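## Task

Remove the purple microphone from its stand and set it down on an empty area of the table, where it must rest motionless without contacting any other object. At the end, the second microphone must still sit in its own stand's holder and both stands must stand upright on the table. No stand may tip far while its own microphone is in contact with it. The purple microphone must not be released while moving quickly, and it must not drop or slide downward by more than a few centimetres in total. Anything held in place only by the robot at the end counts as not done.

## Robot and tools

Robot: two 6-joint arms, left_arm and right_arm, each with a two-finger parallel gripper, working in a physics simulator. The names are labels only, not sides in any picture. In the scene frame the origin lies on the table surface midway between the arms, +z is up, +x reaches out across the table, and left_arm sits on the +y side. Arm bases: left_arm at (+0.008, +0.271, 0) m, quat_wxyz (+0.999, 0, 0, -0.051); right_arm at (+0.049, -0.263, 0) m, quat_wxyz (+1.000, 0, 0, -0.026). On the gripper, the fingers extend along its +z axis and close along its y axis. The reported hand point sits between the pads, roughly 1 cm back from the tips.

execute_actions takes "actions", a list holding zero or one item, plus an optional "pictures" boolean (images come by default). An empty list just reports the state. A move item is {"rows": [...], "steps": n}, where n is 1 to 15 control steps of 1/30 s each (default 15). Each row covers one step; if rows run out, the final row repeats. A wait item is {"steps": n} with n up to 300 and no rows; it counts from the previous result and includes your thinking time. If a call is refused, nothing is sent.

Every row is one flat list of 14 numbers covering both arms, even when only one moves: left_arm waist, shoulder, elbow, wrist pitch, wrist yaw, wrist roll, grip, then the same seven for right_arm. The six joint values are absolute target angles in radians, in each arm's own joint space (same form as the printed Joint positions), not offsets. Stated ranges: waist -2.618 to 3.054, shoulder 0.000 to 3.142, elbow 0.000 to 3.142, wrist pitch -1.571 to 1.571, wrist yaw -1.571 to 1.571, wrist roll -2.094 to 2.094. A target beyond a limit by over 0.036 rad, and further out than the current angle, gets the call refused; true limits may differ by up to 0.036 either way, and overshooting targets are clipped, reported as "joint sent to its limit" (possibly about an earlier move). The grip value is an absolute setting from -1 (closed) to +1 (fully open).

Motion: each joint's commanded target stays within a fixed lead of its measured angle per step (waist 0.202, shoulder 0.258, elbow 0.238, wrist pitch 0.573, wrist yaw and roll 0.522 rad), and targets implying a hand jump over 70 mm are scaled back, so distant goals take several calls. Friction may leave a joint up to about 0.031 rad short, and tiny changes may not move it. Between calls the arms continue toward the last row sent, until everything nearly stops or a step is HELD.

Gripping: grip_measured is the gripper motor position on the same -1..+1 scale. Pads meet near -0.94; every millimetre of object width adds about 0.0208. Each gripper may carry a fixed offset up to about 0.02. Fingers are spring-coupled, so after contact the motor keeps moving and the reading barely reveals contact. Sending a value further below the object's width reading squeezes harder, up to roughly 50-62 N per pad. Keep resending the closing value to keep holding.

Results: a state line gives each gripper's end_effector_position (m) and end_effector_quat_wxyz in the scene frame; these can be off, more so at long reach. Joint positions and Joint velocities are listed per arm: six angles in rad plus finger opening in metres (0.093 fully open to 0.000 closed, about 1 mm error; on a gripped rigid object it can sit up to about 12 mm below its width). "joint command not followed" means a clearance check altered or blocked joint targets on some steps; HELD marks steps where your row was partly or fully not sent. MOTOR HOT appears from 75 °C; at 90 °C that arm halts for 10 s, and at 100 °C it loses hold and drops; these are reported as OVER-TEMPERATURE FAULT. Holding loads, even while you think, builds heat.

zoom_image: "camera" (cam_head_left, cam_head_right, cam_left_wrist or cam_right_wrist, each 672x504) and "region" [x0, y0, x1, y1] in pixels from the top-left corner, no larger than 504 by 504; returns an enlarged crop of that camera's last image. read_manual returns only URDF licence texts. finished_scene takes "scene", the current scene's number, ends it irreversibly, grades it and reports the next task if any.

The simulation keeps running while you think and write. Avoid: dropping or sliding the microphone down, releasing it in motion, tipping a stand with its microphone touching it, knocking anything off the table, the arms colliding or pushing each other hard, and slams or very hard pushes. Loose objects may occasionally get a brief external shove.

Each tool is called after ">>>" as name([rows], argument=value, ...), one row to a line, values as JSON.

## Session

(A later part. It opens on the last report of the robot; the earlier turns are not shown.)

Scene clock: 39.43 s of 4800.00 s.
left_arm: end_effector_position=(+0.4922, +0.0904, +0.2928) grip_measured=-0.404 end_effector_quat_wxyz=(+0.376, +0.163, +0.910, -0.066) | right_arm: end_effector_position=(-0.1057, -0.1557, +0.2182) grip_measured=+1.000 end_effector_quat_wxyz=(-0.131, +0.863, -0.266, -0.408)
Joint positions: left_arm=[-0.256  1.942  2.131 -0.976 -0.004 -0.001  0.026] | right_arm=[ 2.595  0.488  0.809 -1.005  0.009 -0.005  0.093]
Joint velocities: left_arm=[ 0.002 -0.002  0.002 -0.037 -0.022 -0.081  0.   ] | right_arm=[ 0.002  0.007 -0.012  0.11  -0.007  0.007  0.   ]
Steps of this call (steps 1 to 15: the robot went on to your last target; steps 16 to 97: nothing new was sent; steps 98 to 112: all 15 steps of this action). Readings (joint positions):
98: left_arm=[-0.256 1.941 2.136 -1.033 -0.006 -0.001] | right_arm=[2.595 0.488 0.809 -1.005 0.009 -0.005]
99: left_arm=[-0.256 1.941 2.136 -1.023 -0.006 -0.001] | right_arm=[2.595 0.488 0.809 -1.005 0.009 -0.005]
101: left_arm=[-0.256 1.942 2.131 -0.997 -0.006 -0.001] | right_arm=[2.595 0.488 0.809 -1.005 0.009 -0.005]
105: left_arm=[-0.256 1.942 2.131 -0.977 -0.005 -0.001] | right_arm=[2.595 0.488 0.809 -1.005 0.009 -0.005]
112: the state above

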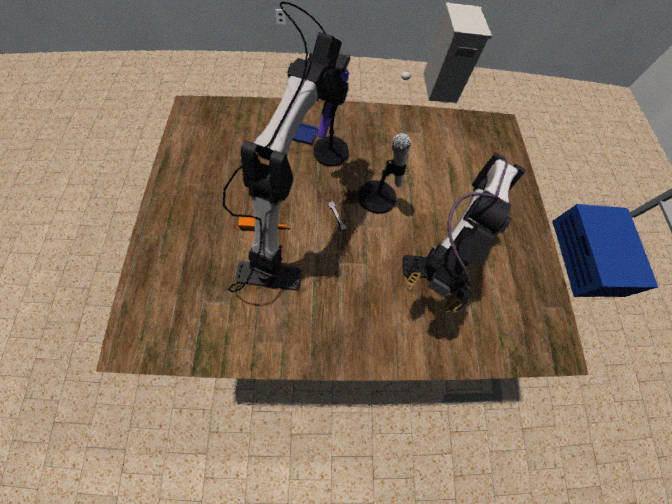

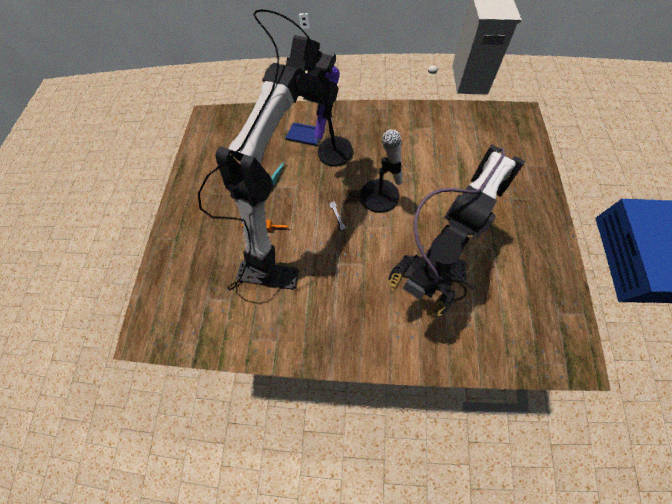

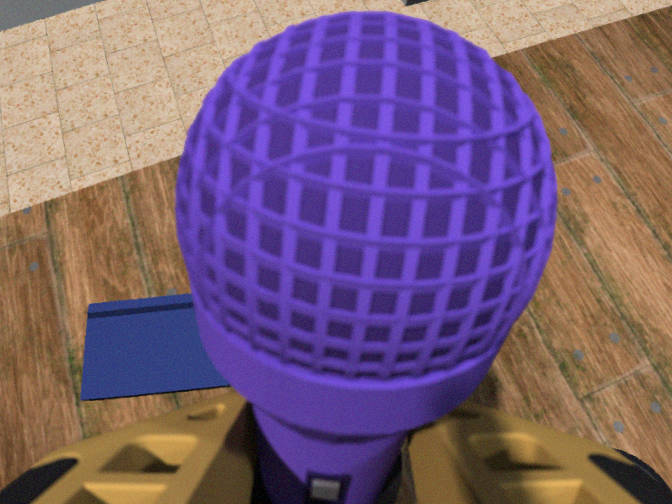

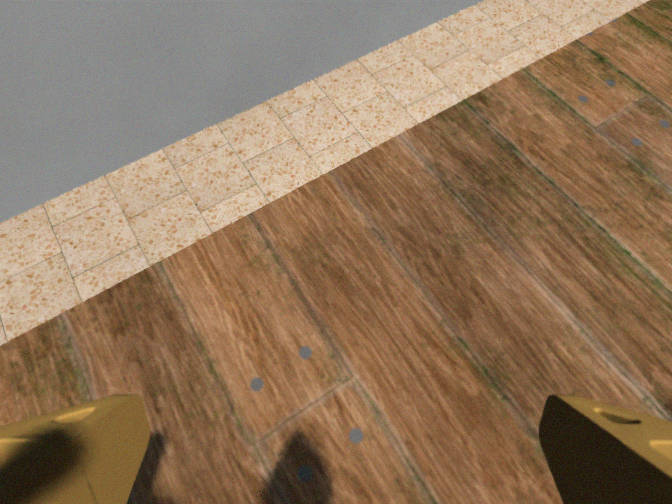

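>>> execute_actions([
  {"rows":[[-0.26,1.8,2.2,-0.7,0,0,-0.7,2.6,0.5,0.8,-1.0,0,0,1],[-0.26,1.78,2.2,-0.7,0,0,-0.7,2.6,0.5,0.8,-1.0,0,0,1],[-0.26,1.76,2.2,-0.7,0,0,-0.7,2.6,0.5,0.8,-1.0,0,0,1],[-0.26,1.74,2.2,-0.7,0,0,-0.7,2.6,0.5,0.8,-1.0,0,0,1],[-0.26,1.72,2.2,-0.7,0,0,-0.7,2.6,0.5,0.8,-1.0,0,0,1]]},
])

>>> zoom_image(camera="cam_head_right", region=[220,20,420,200])

Scene clock: 41.97 s of 4800.00 s.
left_arm: end_effector_position=(+0.4787, +0.0954, +0.3047) grip_measured=-0.404 end_effector_quat_wxyz=(+0.375, +0.163, +0.910, -0.066) | right_arm: end_effector_position=(-0.1057, -0.1557, +0.2182) grip_measured=+1.000 end_effector_quat_wxyz=(-0.131, +0.863, -0.266, -0.408)
Joint positions: left_arm=[-0.256  1.903  2.131 -1.017 -0.004 -0.001  0.026] | right_arm=[ 2.595  0.488  0.809 -1.005  0.009 -0.005  0.093]
Joint velocities: left_arm=[ 0.007 -0.095 -0.007 -0.007 -0.022 -0.051 -0.   ] | right_arm=[ 0.012 -0.012  0.002 -0.037 -0.037 -0.051  0.   ]
Steps of this call (steps 1 to 15: the robot went on to your last target; steps 16 to 61: nothing new was sent; steps 62 to 76: all 15 steps of this action). Readings (joint positions):
62: left_arm=[-0.256 1.942 2.131 -0.985 -0.004 -0.001] | right_arm=[2.595 0.488 0.809 -1.005 0.009 -0.005]
63: left_arm=[-0.256 1.942 2.131 -0.985 -0.004 -0.001] | right_arm=[2.595 0.488 0.809 -1.005 0.009 -0.005]
65: left_arm=[-0.256 1.941 2.131 -0.985 -0.004 -0.001] | right_arm=[2.595 0.488 0.809 -1.005 0.009 -0.005]
69: left_arm=[-0.256 1.931 2.131 -0.998 -0.004 -0.001] | right_arm=[2.595 0.488 0.809 -1.005 0.009 -0.005]
76: the state above

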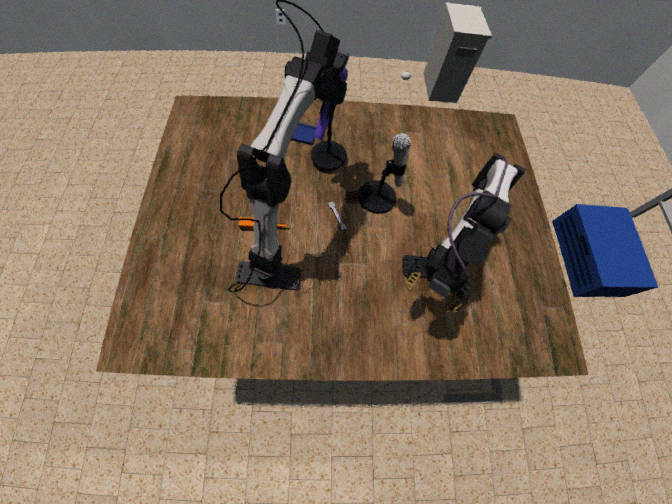

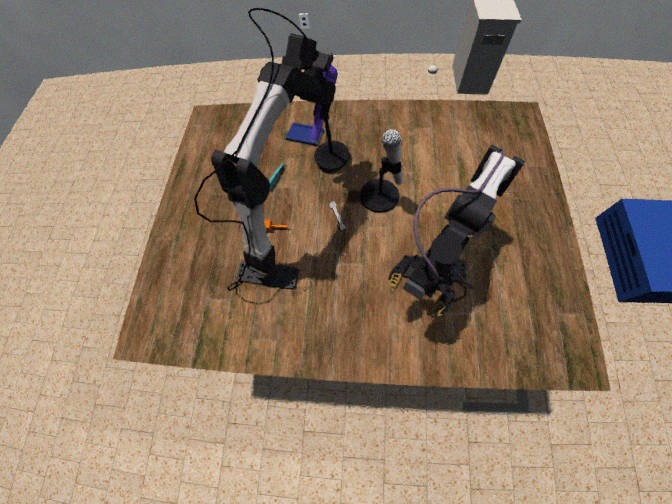

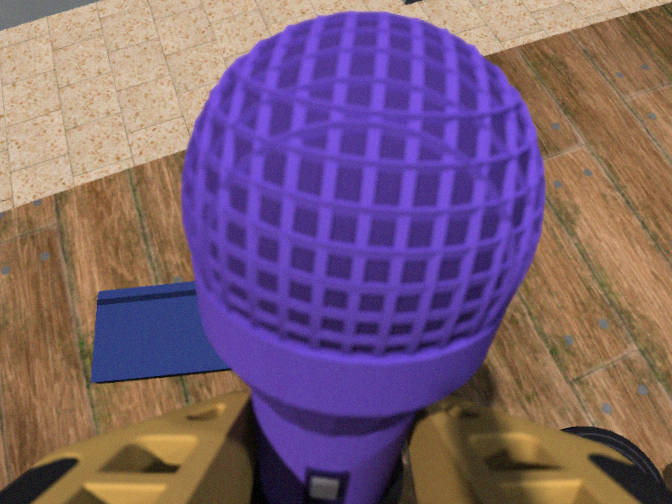

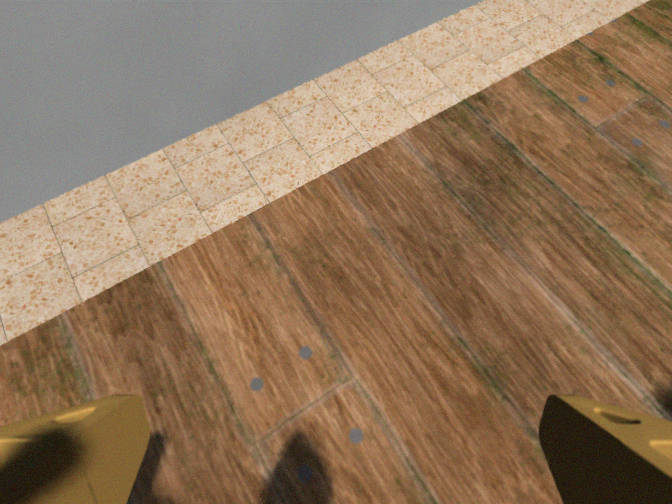

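Region (220, 20, 420, 200) of cam_head_right's 672x504 image, scaled by 2.520, with more detail than that image has; it fills the top 454 rows of this view, and the rest is white.

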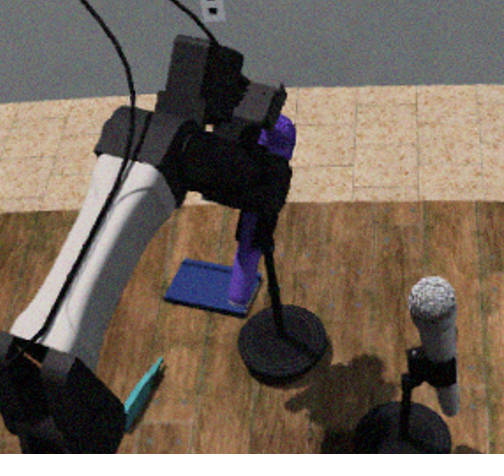

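>>> execute_actions([
  {"rows":[[-0.26,1.68,2.25,-0.7,0,0,-0.7,2.6,0.5,0.8,-1.0,0,0,1],[-0.26,1.66,2.3,-0.72,0,0,-0.7,2.6,0.5,0.8,-1.0,0,0,1],[-0.26,1.64,2.33,-0.75,0,0,-0.7,2.6,0.5,0.8,-1.0,0,0,1],[-0.26,1.64,2.36,-0.78,0,0,-0.7,2.6,0.5,0.8,-1.0,0,0,1]]},
])

>>> zoom_image(camera="cam_head_right", region=[220,0,420,200])

Scene clock: 44.50 s of 4800.00 s.
left_arm: end_effector_position=(+0.4533, +0.1049, +0.3027) grip_measured=-0.405 end_effector_quat_wxyz=(+0.339, +0.166, +0.924, -0.060) | right_arm: end_effector_position=(-0.1057, -0.1557, +0.2182) grip_measured=+1.000 end_effector_quat_wxyz=(-0.131, +0.863, -0.266, -0.408)
Joint positions: left_arm=[-0.256  1.868  2.131 -1.132 -0.004 -0.001  0.026] | right_arm=[ 2.595  0.488  0.809 -1.005  0.009 -0.005  0.093]
Joint velocities: left_arm=[-0.002 -0.022 -0.002 -0.227  0.007 -0.022 -0.   ] | right_arm=[ 0.007  0.007 -0.007 -0.051 -0.051 -0.022  0.   ]
Steps of this call (steps 1 to 30: the robot went on to your last target; steps 31 to 61: nothing new was sent; steps 62 to 76: all 15 steps of this action). Readings (joint positions):
62: left_arm=[-0.256 1.868 2.131 -1.027 -0.004 -0.001] | right_arm=[2.595 0.488 0.809 -1.005 0.009 -0.005]
63: left_arm=[-0.256 1.868 2.131 -1.032 -0.004 -0.001] | right_arm=[2.595 0.488 0.809 -1.005 0.009 -0.005]
65: left_arm=[-0.256 1.868 2.131 -1.049 -0.004 -0.001] | right_arm=[2.595 0.488 0.809 -1.005 0.009 -0.005]
69: left_arm=[-0.256 1.868 2.131 -1.088 -0.004 -0.001] | right_arm=[2.595 0.488 0.809 -1.005 0.009 -0.005]
76: the state above

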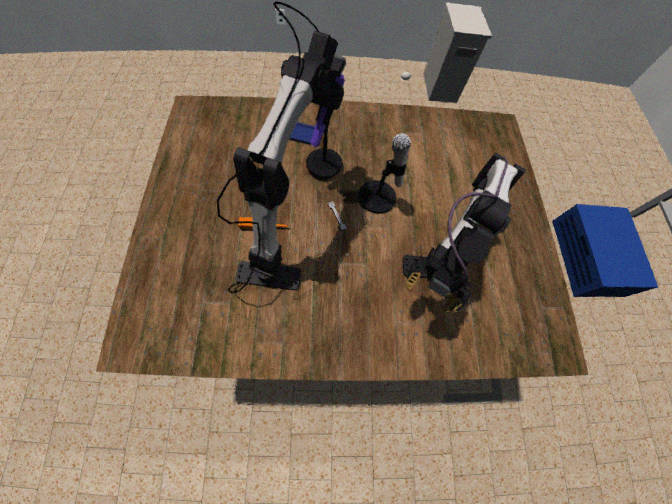

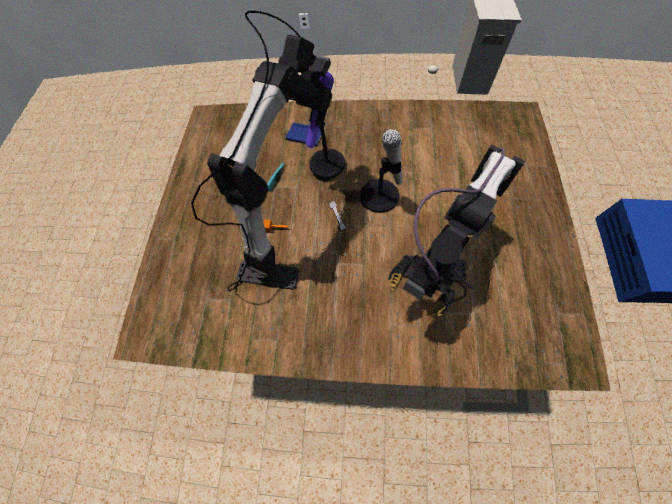

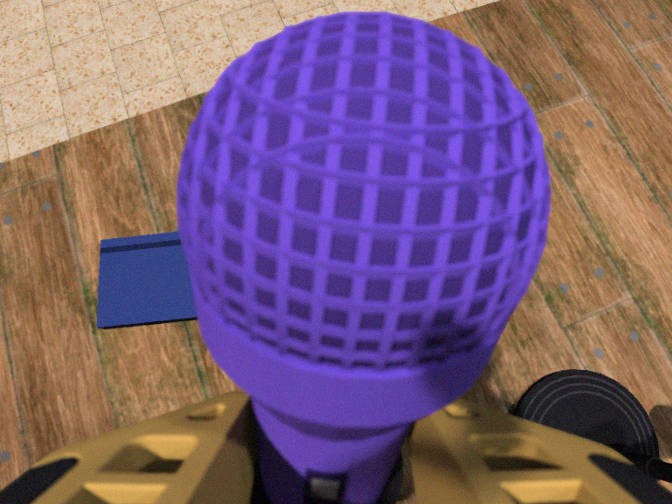

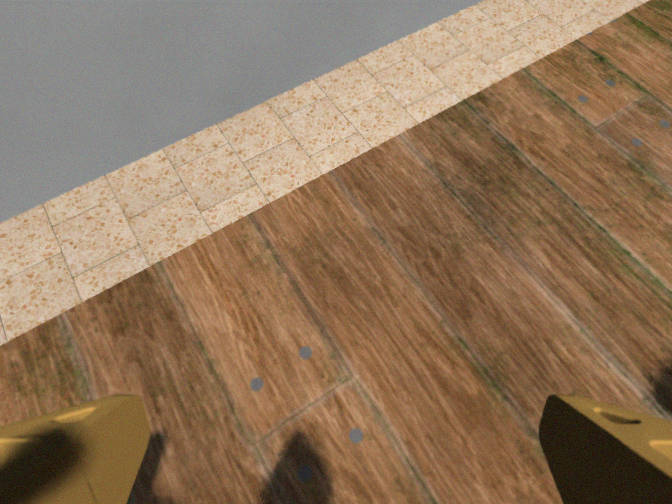

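Region (220, 0, 420, 200) of cam_head_right's 672x504 image, scaled by 2.520, with more detail than that image has.

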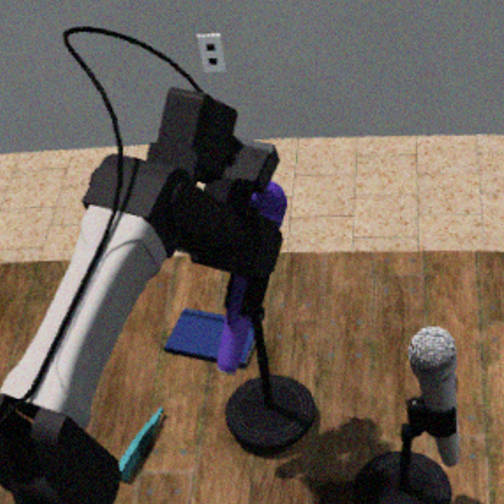

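>>> execute_actions([
  {"rows":[[-0.26,1.8,2.2,-0.8,0,0,-0.8,2.6,0.5,0.8,-1.0,0,0,1],[-0.26,1.8,2.2,-0.7,0,0,-0.8,2.6,0.5,0.8,-1.0,0,0,1],[-0.26,1.8,2.22,-0.6,0,0,-0.8,2.6,0.5,0.8,-1.0,0,0,1],[-0.26,1.8,2.24,-0.5,0,0,-0.8,2.6,0.5,0.8,-1.0,0,0,1],[-0.26,1.8,2.26,-0.45,0,0,-0.8,2.6,0.5,0.8,-1.0,0,0,1]]},
])

>>> zoom_image(camera="cam_head_right", region=[220,0,420,200])

Scene clock: 49.30 s of 4800.00 s.
left_arm: end_effector_position=(+0.4878, +0.0914, +0.3130) grip_measured=-0.408 end_effector_quat_wxyz=(+0.399, +0.162, +0.900, -0.072) | right_arm: end_effector_position=(-0.1057, -0.1557, +0.2182) grip_measured=+1.000 end_effector_quat_wxyz=(-0.131, +0.863, -0.266, -0.408)
Joint positions: left_arm=[-0.256  1.906  2.131 -0.962 -0.    -0.001  0.026] | right_arm=[ 2.595  0.488  0.809 -1.005  0.009 -0.005  0.093]
Joint velocities: left_arm=[ 0.007  0.09  -0.012  0.286 -0.051 -0.022  0.   ] | right_arm=[-0.002 -0.012  0.002  0.037  0.022 -0.022  0.   ]
Steps of this call (steps 1 to 30: the robot went on to your last target; steps 31 to 120: nothing new was sent; then 0.30 s passed at rest; steps 121 to 135: all 15 steps of this action). Readings (joint positions):
121: left_arm=[-0.256 1.868 2.131 -1.161 -0.003 -0.001] | right_arm=[2.595 0.488 0.809 -1.005 0.009 -0.005]
122: left_arm=[-0.256 1.869 2.131 -1.146 -0.003 -0.001] | right_arm=[2.595 0.488 0.809 -1.005 0.009 -0.005]
124: left_arm=[-0.256 1.874 2.131 -1.105 -0.003 -0.001] | right_arm=[2.595 0.488 0.809 -1.005 0.009 -0.005]
128: left_arm=[-0.256 1.883 2.131 -1.049 -0.003 -0.001] | right_arm=[2.595 0.488 0.809 -1.005 0.009 -0.005]
135: the state above

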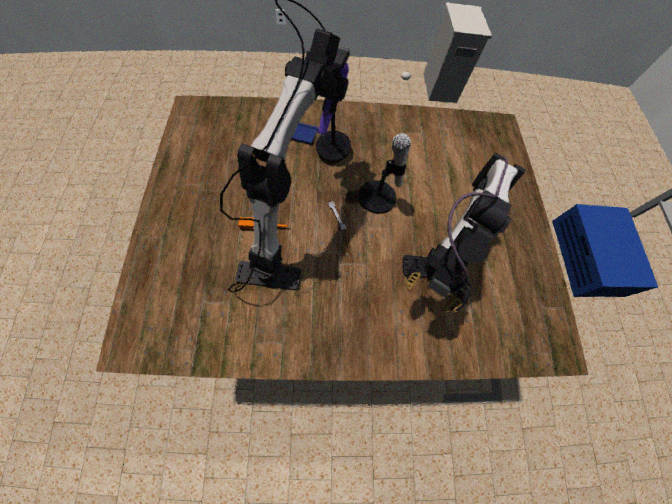

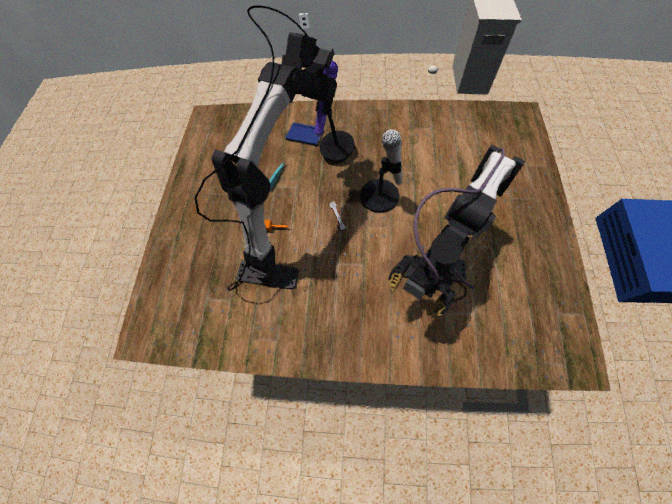

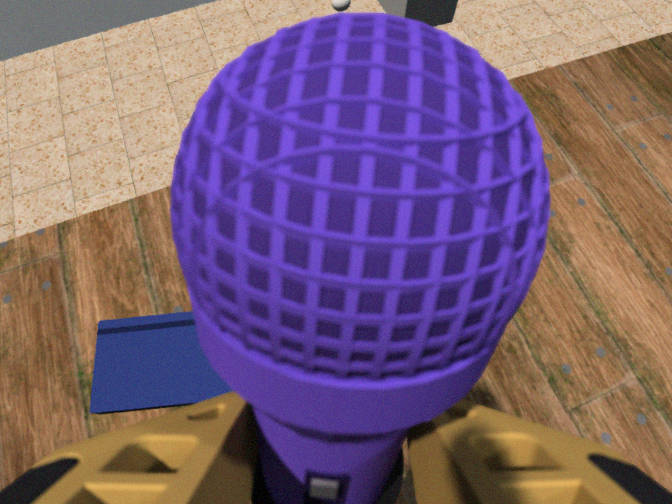

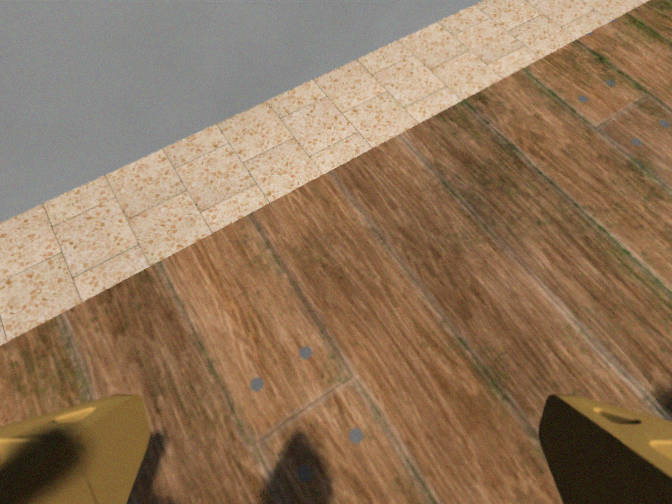

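Region (220, 0, 420, 200) of cam_head_right's 672x504 image, scaled by 2.520, with more detail than that image has.

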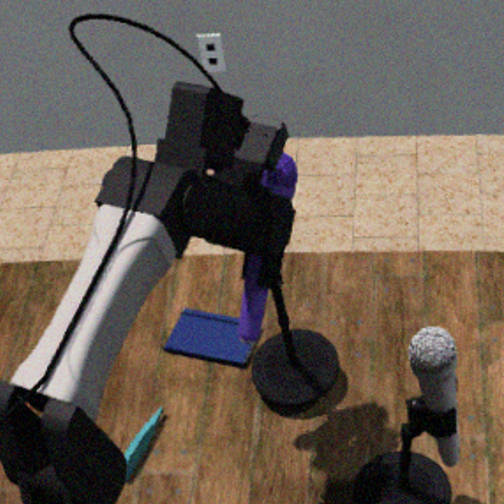

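>>> execute_actions([
  {"rows":[[-0.27,1.85,2.05,-0.9,0,0,-0.8,2.6,0.5,0.8,-1.0,0,0,1],[-0.28,1.8,1.98,-0.88,0,0,-0.8,2.6,0.5,0.8,-1.0,0,0,1],[-0.29,1.75,1.92,-0.87,0,0,-0.8,2.6,0.5,0.8,-1.0,0,0,1],[-0.3,1.7,1.86,-0.86,0,0,-0.8,2.6,0.5,0.8,-1.0,0,0,1],[-0.31,1.65,1.8,-0.85,0,0,-0.8,2.6,0.5,0.8,-1.0,0,0,1],[-0.32,1.6,1.74,-0.85,0,0,-0.8,2.6,0.5,0.8,-1.0,0,0,1],[-0.33,1.55,1.68,-0.85,0,0,-0.8,2.6,0.5,0.8,-1.0,0,0,1],[-0.34,1.5,1.63,-0.85,0,0,-0.8,2.6,0.5,0.8,-1.0,0,0,1],[-0.35,1.46,1.58,-0.84,0,0,-0.8,2.6,0.5,0.8,-1.0,0,0,1],[-0.36,1.42,1.53,-0.84,0,0,-0.8,2.2,0.5,0.8,-1.0,0,0,-1],[-0.37,1.38,1.49,-0.84,0,0,-0.8,2.0,0.5,0.8,-1.0,0,0,-1],[-0.38,1.34,1.45,-0.84,0,0,-0.8,1.8,0.5,0.9,-1.0,0,0,-1],[-0.38,1.3,1.41,-0.84,0,0,-0.8,1.5,0.5,0.9,-1.0,0,0,-1],[-0.38,1.28,1.39,-0.84,0,0,-0.8,1.2,0.5,0.9,-1.0,0,0,-1]]},
], pictures=false)

>>> execute_actions([
  {"steps":40},
])

Scene clock: 58.77 s of 4800.00 s.
left_arm: end_effector_position=(+0.3363, +0.1081, +0.2830) grip_measured=-0.415 end_effector_quat_wxyz=(+0.377, +0.214, +0.898, -0.078) | right_arm: end_effector_position=(-0.0503, -0.1020, +0.2425) grip_measured=-0.616 end_effector_quat_wxyz=(-0.222, +0.778, -0.433, -0.397)
Joint positions: left_arm=[-0.369  1.325  1.424 -0.879 -0.023  0.007  0.025] | right_arm=[ 2.174  0.492  0.871 -1.005 -0.002 -0.004  0.016]
Joint velocities: left_arm=[-0.071 -0.75  -0.525 -0.242  0.066 -0.037  0.   ] | right_arm=[-2.22  -0.022  0.369  0.168  0.066 -0.051 -0.423]
Steps of this call (steps 1 to 30: the robot went on to your last target; steps 31 to 269: nothing new was sent; steps 270 to 284: all 15 steps of this action). Readings (joint positions):
270: left_arm=[-0.257 1.919 2.114 -0.906 -0.002 -0.001] | right_arm=[2.595 0.488 0.809 -1.005 0.009 -0.005]
271: left_arm=[-0.258 1.898 2.073 -0.904 -0.002 -0.001] | right_arm=[2.595 0.488 0.809 -1.005 0.009 -0.005]
273: left_arm=[-0.268 1.834 1.951 -0.896 -0.005 0.001] | right_arm=[2.595 0.488 0.809 -1.005 0.009 -0.005]
277: left_arm=[-0.309 1.634 1.721 -0.871 -0.018 0.007] | right_arm=[2.595 0.488 0.809 -1.005 0.009 -0.005]
284: the state above

Scene clock: 60.10 s of 4800.00 s.
left_arm: end_effector_position=(+0.3275, +0.1070, +0.2865) grip_measured=-0.415 end_effector_quat_wxyz=(+0.381, +0.218, +0.894, -0.090) | right_arm: end_effector_position=(+0.1267, -0.0885, +0.2518) grip_measured=-0.990 end_effector_quat_wxyz=(+0.394, -0.483, +0.740, +0.254)
Joint positions: left_arm=[-0.373  1.292  1.405 -0.879 -0.002  0.004  0.025] | right_arm=[ 1.208  0.492  0.887 -0.99   0.004 -0.003  0.   ]
Joint velocities: left_arm=[-0.017 -0.002  0.012 -0.007 -0.037 -0.007  0.001] | right_arm=[ 0.007 -0.012 -0.002  0.022 -0.081 -0.037  0.   ]
Steps of this call (steps 1 to 30: the robot went on to your last target; steps 31 to 40: nothing new was sent). Readings (joint positions):
1: left_arm=[-0.371 1.305 1.411 -0.883 -0.019 0.007] | right_arm=[2.098 0.492 0.880 -0.998 -0.002 -0.004]
2: left_arm=[-0.372 1.295 1.406 -0.885 -0.016 0.007] | right_arm=[2.021 0.492 0.885 -0.993 -0.001 -0.004]
4: left_arm=[-0.372 1.292 1.405 -0.882 -0.010 0.007] | right_arm=[1.869 0.492 0.887 -0.990 -0.001 -0.004]
8: left_arm=[-0.373 1.292 1.405 -0.879 -0.003 0.005] | right_arm=[1.564 0.492 0.887 -0.990 -0.001 -0.004]
40: the state above
All arms were judged still, so your last target was given up. Only a new action makes them travel on or press farther. Fingers that are still opening or closing keep moving.

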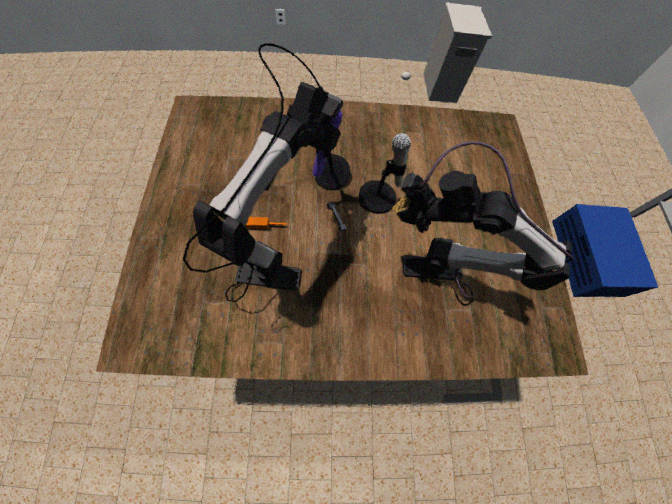

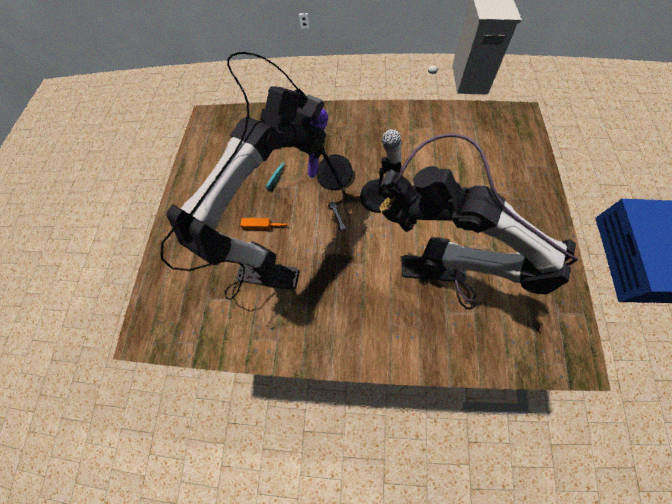

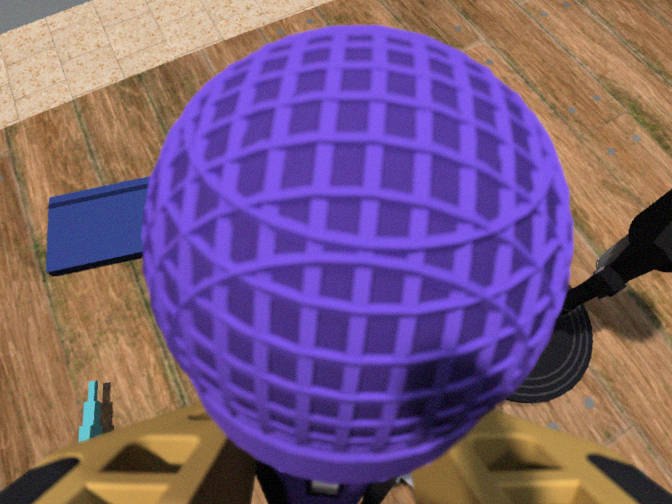

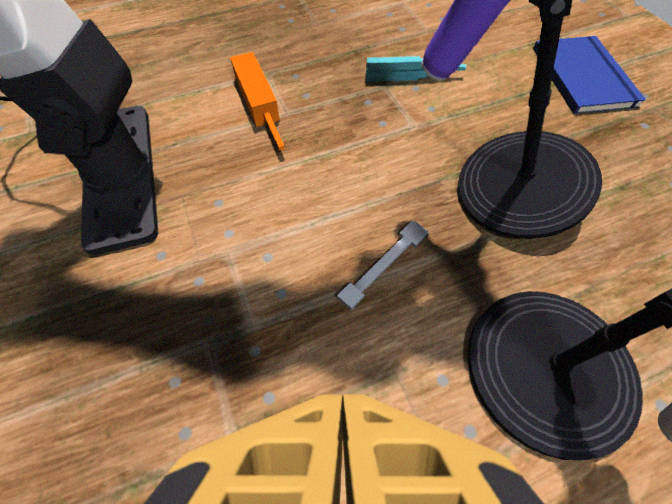

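>>> execute_actions([
  {"rows":[[-0.37,1.29,1.45,-0.75,0,0,-0.8,1.2,0.5,0.9,-1.0,0,0,-1],[-0.37,1.3,1.5,-0.75,0,0,-0.8,1.2,0.5,0.9,-1.0,0,0,-1],[-0.37,1.32,1.54,-0.76,0,0,-0.8,1.2,0.5,0.9,-1.0,0,0,-1],[-0.37,1.34,1.58,-0.77,0,0,-0.8,1.2,0.5,0.9,-1.0,0,0,-1],[-0.37,1.36,1.62,-0.78,0,0,-0.8,1.2,0.5,0.9,-1.0,0,0,-1],[-0.37,1.38,1.66,-0.8,0,0,-0.8,1.2,0.5,0.9,-1.0,0,0,-1],[-0.37,1.4,1.7,-0.82,0,0,-0.8,1.2,0.5,0.9,-1.0,0,0,-1],[-0.37,1.42,1.74,-0.84,0,0,-0.8,1.2,0.5,0.9,-1.0,0,0,-1],[-0.37,1.44,1.78,-0.86,0,0,-0.8,1.2,0.5,0.9,-1.0,0,0,-1],[-0.37,1.46,1.82,-0.88,0,0,-0.8,1.2,0.5,0.9,-1.0,0,0,-1],[-0.37,1.48,1.86,-0.9,0,0,-0.8,1.2,0.5,0.9,-1.0,0,0,-1],[-0.37,1.5,1.9,-0.9,0,0,-0.8,1.2,0.5,0.9,-1.0,0,0,-1]]},
])

>>> zoom_image(camera="cam_head_right", region=[220,20,420,220])

Scene clock: 66.43 s of 4800.00 s.
left_arm: end_effector_position=(+0.3678, +0.0858, +0.3263) grip_measured=-0.419 end_effector_quat_wxyz=(+0.370, +0.218, +0.899, -0.090) | right_arm: end_effector_position=(+0.1267, -0.0885, +0.2518) grip_measured=-0.990 end_effector_quat_wxyz=(+0.394, -0.483, +0.740, +0.254)
Joint positions: left_arm=[-0.373  1.542  1.802 -1.05   0.001  0.001  0.025] | right_arm=[ 1.208  0.492  0.887 -0.99   0.004 -0.003  0.   ]
Joint velocities: left_arm=[-0.017  0.09   0.354 -0.125 -0.007 -0.007  0.   ] | right_arm=[-0.032 -0.012 -0.017 -0.081 -0.066  0.022  0.   ]
Steps of this call (steps 1 to 90: nothing new was sent; then 2.83 s passed at rest; steps 91 to 105: all 15 steps of this action). Readings (joint positions):
91: left_arm=[-0.373 1.292 1.405 -0.874 -0.002 0.004] | right_arm=[1.208 0.492 0.887 -0.990 0.004 -0.003]
92: left_arm=[-0.373 1.297 1.412 -0.875 -0.002 0.004] | right_arm=[1.208 0.492 0.887 -0.990 0.004 -0.003]
94: left_arm=[-0.373 1.329 1.454 -0.893 -0.002 0.004] | right_arm=[1.208 0.492 0.887 -0.990 0.004 -0.003]
98: left_arm=[-0.373 1.430 1.592 -0.946 -0.002 0.003] | right_arm=[1.208 0.492 0.887 -0.990 0.004 -0.003]
105: the state above

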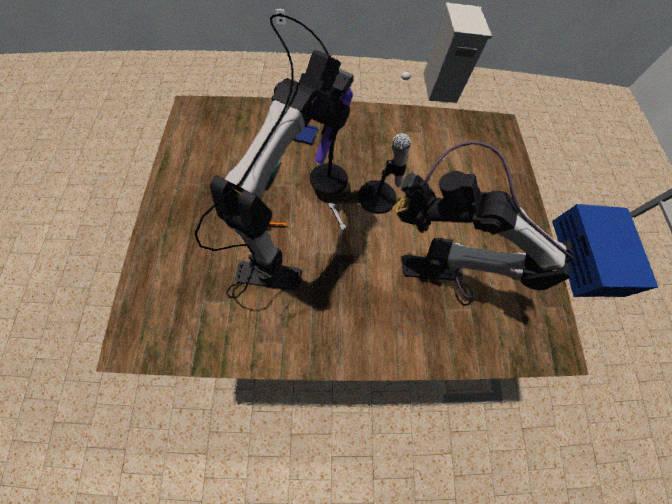

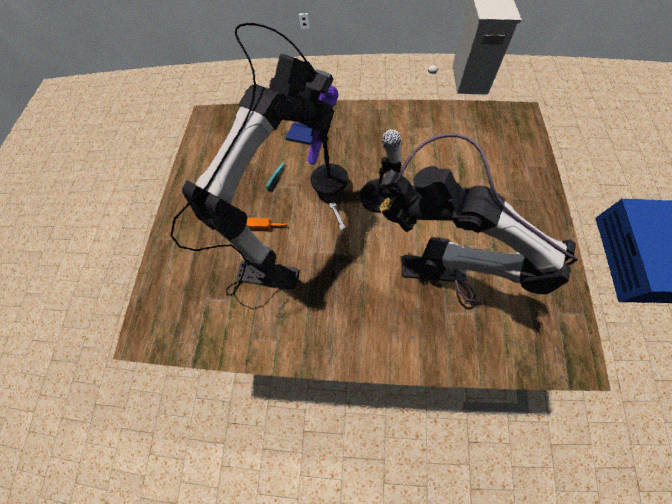

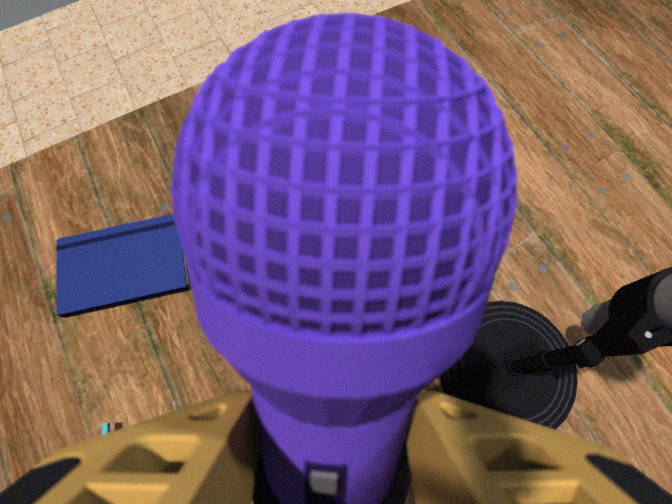

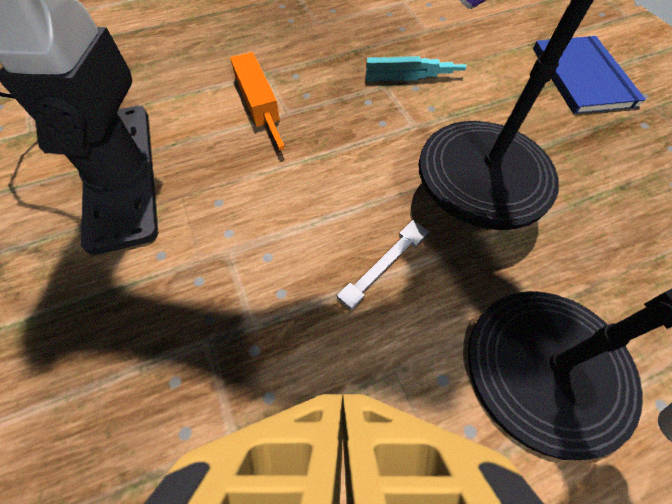

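Region (220, 20, 420, 220) of cam_head_right's 672x504 image, scaled by 2.520, with more detail than that image has.

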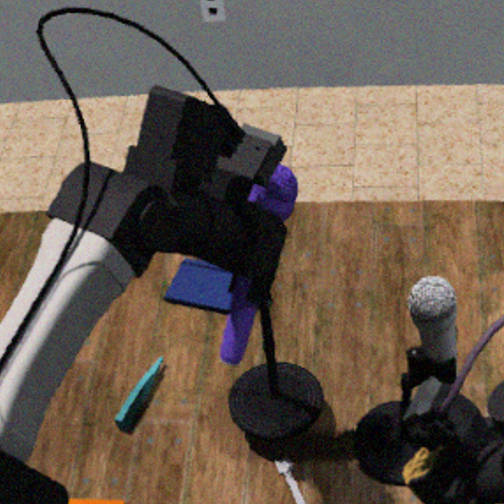

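>>> execute_actions([
  {"rows":[[-0.37,1.5,1.75,-0.95,0,0,-0.8,1.2,0.5,0.9,-1.0,0,0,-1],[-0.37,1.46,1.68,-0.93,0,0,-0.8,1.2,0.5,0.9,-1.0,0,0,-1],[-0.37,1.42,1.6,-0.91,0,0,-0.8,1.2,0.5,0.9,-1.0,0,0,-1],[-0.37,1.38,1.53,-0.89,0,0,-0.8,1.2,0.5,0.9,-1.0,0,0,-1],[-0.37,1.34,1.47,-0.87,0,0,-0.8,1.2,0.5,0.9,-1.0,0,0,-1],[-0.37,1.3,1.41,-0.87,0,0,-0.8,1.2,0.5,0.9,-1.0,0,0,-1]]},
], pictures=false)

>>> execute_actions([
  {"steps":15},
])

Scene clock: 69.67 s of 4800.00 s.
left_arm: end_effector_position=(+0.3265, +0.1070, +0.2752) grip_measured=-0.420 end_effector_quat_wxyz=(+0.356, +0.219, +0.904, -0.086) | right_arm: end_effector_position=(+0.1267, -0.0885, +0.2518) grip_measured=-0.990 end_effector_quat_wxyz=(+0.394, -0.483, +0.740, +0.254)
Joint positions: left_arm=[-0.373  1.32   1.417 -0.918  0.001  0.001  0.025] | right_arm=[ 1.208  0.492  0.887 -0.99   0.004 -0.003  0.   ]
Joint velocities: left_arm=[-0.002 -0.012 -0.002 -0.051 -0.066 -0.022 -0.001] | right_arm=[-0.022 -0.007 -0.012  0.037 -0.022 -0.022  0.   ]
Steps of this call (steps 1 to 45: the robot went on to your last target; steps 46 to 82: nothing new was sent; steps 83 to 97: all 15 steps of this action). Readings (joint positions):
83: left_arm=[-0.373 1.539 1.813 -1.061 0.001 0.001] | right_arm=[1.208 0.492 0.887 -0.990 0.004 -0.003]
84: left_arm=[-0.373 1.524 1.776 -1.041 0.001 0.001] | right_arm=[1.208 0.492 0.887 -0.990 0.004 -0.003]
86: left_arm=[-0.373 1.473 1.649 -1.005 0.001 0.001] | right_arm=[1.208 0.492 0.887 -0.990 0.004 -0.003]
90: left_arm=[-0.373 1.355 1.447 -0.926 0.001 0.001] | right_arm=[1.208 0.492 0.887 -0.990 0.004 -0.003]
97: the state above

Scene clock: 70.17 s of 4800.00 s.
left_arm: end_effector_position=(+0.3268, +0.1069, +0.2752) grip_measured=-0.420 end_effector_quat_wxyz=(+0.356, +0.219, +0.904, -0.086) | right_arm: end_effector_position=(+0.1267, -0.0885, +0.2518) grip_measured=-0.990 end_effector_quat_wxyz=(+0.394, -0.483, +0.740, +0.254)
Joint positions: left_arm=[-0.373  1.32   1.416 -0.916  0.001  0.001  0.025] | right_arm=[ 1.208  0.492  0.887 -0.99   0.004 -0.003  0.   ]
Joint velocities: left_arm=[ 0.002  0.012 -0.007 -0.022 -0.037 -0.037  0.   ] | right_arm=[-0.022  0.012 -0.002  0.037  0.007 -0.022  0.   ]
Steps of this call (steps 1 to 15: the robot went on to your last target). Readings (joint positions):
1: left_arm=[-0.373 1.320 1.417 -0.917 0.001 0.001] | right_arm=[1.208 0.492 0.887 -0.990 0.004 -0.003]
2: left_arm=[-0.373 1.320 1.417 -0.917 0.001 0.001] | right_arm=[1.208 0.492 0.887 -0.990 0.004 -0.003]
4: left_arm=[-0.373 1.320 1.416 -0.916 0.001 0.001] | right_arm=[1.208 0.492 0.887 -0.990 0.004 -0.003]
8: left_arm=[-0.373 1.320 1.416 -0.916 0.001 0.001] | right_arm=[1.208 0.492 0.887 -0.990 0.004 -0.003]
15: the state above
All arms were judged still, so your last target was given up. Only a new action makes them travel on or press farther. Fingers that are still opening or closing keep moving.

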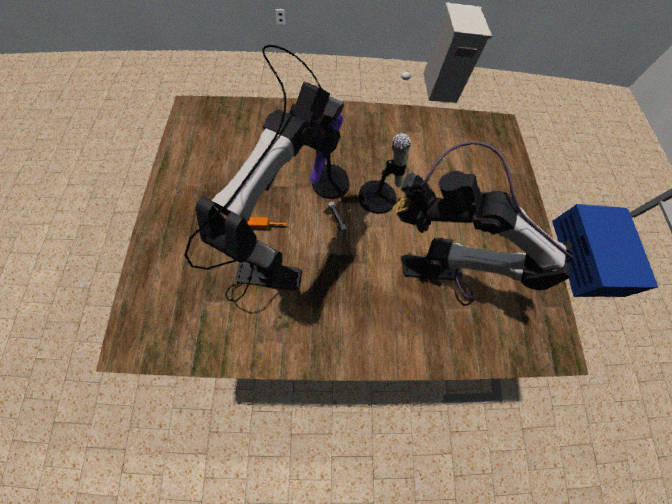

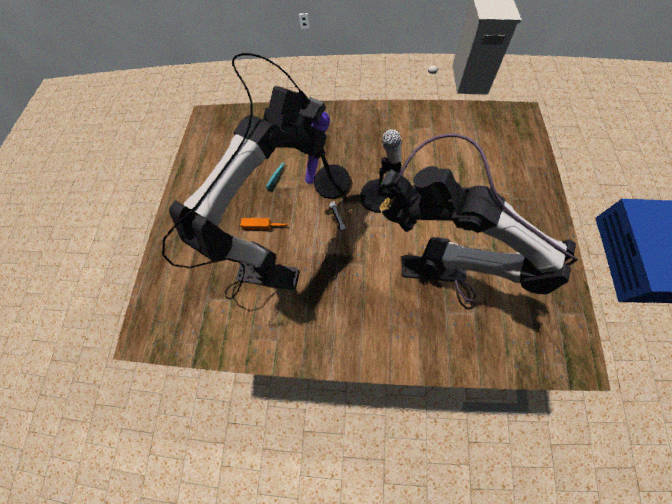

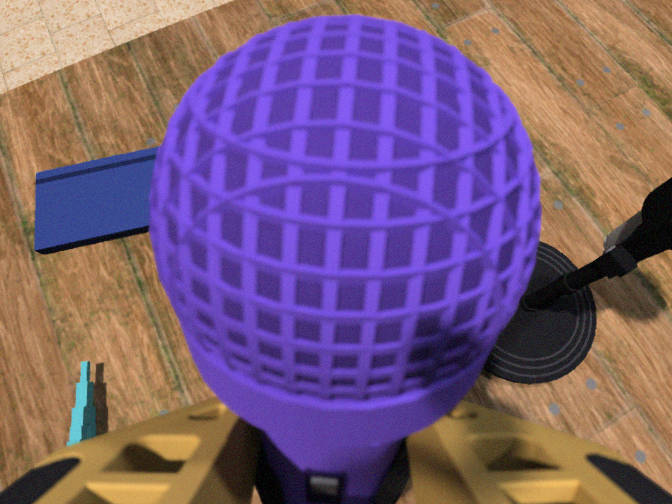

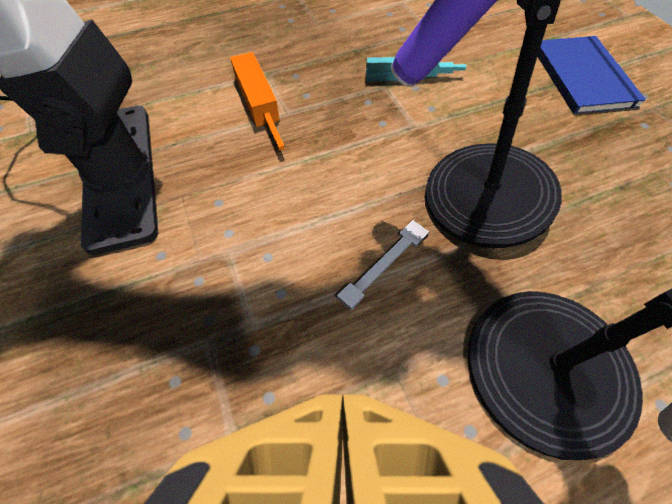

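>>> execute_actions([
  {"rows":[[-0.37,1.32,1.41,-0.9,0,0,-0.8,1.1,1.0,1.0,-1.2,0,0,-1],[-0.37,1.32,1.41,-0.9,0,0,-0.8,1.1,1.0,1.0,-1.2,0,0,-1],[-0.37,1.32,1.41,-0.9,0,0,-0.8,1.1,1.0,1.0,-1.2,0,0,-1],[-0.37,1.32,1.41,-0.9,0,0,-0.8,1.1,1.3,1.2,-1.1,0,0,-1],[-0.37,1.32,1.41,-0.9,0,0,-0.8,1.1,1.3,1.2,-1.1,0,0,-1],[-0.37,1.32,1.41,-0.9,0,0,-0.8,1.1,1.3,1.2,-1.1,0,0,-1],[-0.37,1.32,1.41,-0.9,0,0,-0.8,1.0,1.75,1.36,-0.85,0,0,-1]]},
], pictures=false)

>>> execute_actions([
  {"steps":25},
])

Scene clock: 78.50 s of 4800.00 s.
left_arm: end_effector_position=(+0.3402, +0.1314, +0.2743) grip_measured=-0.426 end_effector_quat_wxyz=(+0.366, +0.188, +0.910, -0.043) | right_arm: end_effector_position=(+0.2724, +0.0523, +0.1817) grip_measured=-0.990 end_effector_quat_wxyz=(+0.226, -0.444, +0.859, +0.119)
Joint positions: left_arm=[-0.332  1.324  1.413 -0.906 -0.077  0.005  0.025] | right_arm=[ 1.004  1.552  1.372 -0.874 -0.006 -0.002  0.   ]
Joint velocities: left_arm=[ 0.271 -0.002  0.002  0.066 -0.549  0.007 -0.   ] | right_arm=[-0.071  1.204  0.085  0.139 -0.051  0.095  0.   ]
Steps of this call (steps 1 to 90: nothing new was sent; then 4.83 s passed at rest; steps 91 to 105: all 15 steps of this action). Readings (joint positions):
91: left_arm=[-0.373 1.320 1.416 -0.916 0.001 0.001] | right_arm=[1.188 0.527 0.912 -1.032 -0.001 -0.003]
92: left_arm=[-0.373 1.320 1.416 -0.916 0.001 0.001] | right_arm=[1.152 0.599 0.953 -1.075 -0.001 -0.003]
94: left_arm=[-0.373 1.320 1.416 -0.917 0.001 0.001] | right_arm=[1.115 0.777 1.027 -1.113 -0.001 -0.003]
98: left_arm=[-0.373 1.320 1.416 -0.917 0.001 0.001] | right_arm=[1.073 1.118 1.228 -1.053 -0.006 -0.003]
105: the state above

Scene clock: 79.33 s of 4800.00 s.
left_arm: end_effector_position=(+0.3398, +0.1318, +0.2731) grip_measured=-0.429 end_effector_quat_wxyz=(+0.366, +0.198, +0.909, -0.032) | right_arm: end_effector_position=(+0.2783, +0.0583, +0.1161) grip_measured=-0.990 end_effector_quat_wxyz=(+0.153, -0.451, +0.875, +0.082)
Joint positions: left_arm=[-0.339  1.326  1.412 -0.91  -0.094  0.026  0.025] | right_arm=[ 1.001  1.729  1.369 -0.862 -0.006 -0.003  0.   ]
Joint velocities: left_arm=[ 0.007  0.002 -0.002  0.081  0.007 -0.022 -0.001] | right_arm=[-0.027  0.002 -0.032 -0.095 -0.051  0.022  0.   ]
Steps of this call (steps 1 to 25: the robot went on to your last target). Readings (joint positions):
1: left_arm=[-0.329 1.325 1.413 -0.907 -0.080 0.008] | right_arm=[1.002 1.599 1.373 -0.866 -0.006 -0.002]
2: left_arm=[-0.330 1.325 1.413 -0.909 -0.092 0.018] | right_arm=[1.002 1.642 1.373 -0.863 -0.008 -0.003]
4: left_arm=[-0.341 1.325 1.412 -0.911 -0.094 0.027] | right_arm=[1.002 1.715 1.369 -0.855 -0.007 -0.003]
8: left_arm=[-0.339 1.326 1.412 -0.910 -0.094 0.026] | right_arm=[1.001 1.729 1.369 -0.862 -0.007 -0.003]
25: the state above

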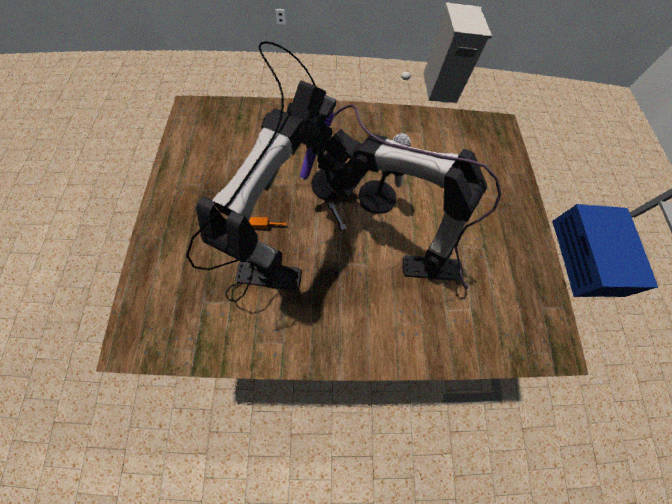

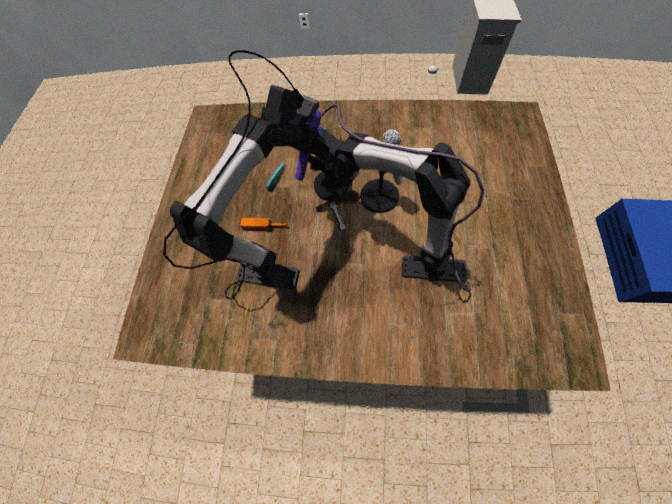

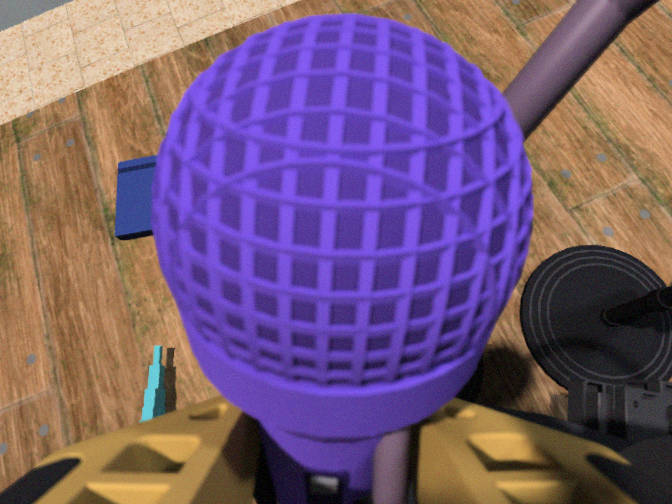

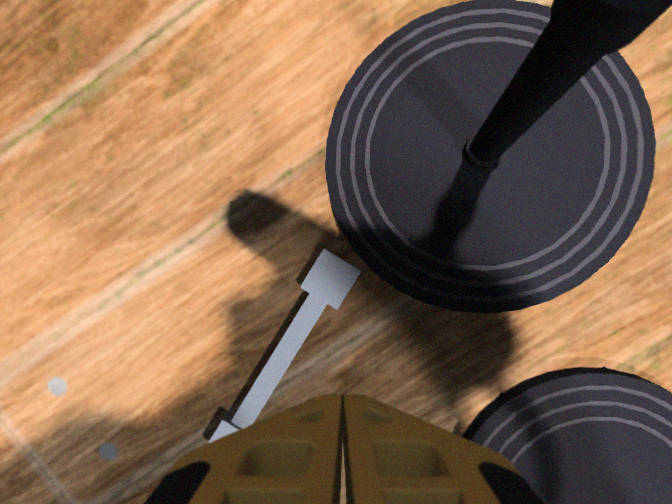

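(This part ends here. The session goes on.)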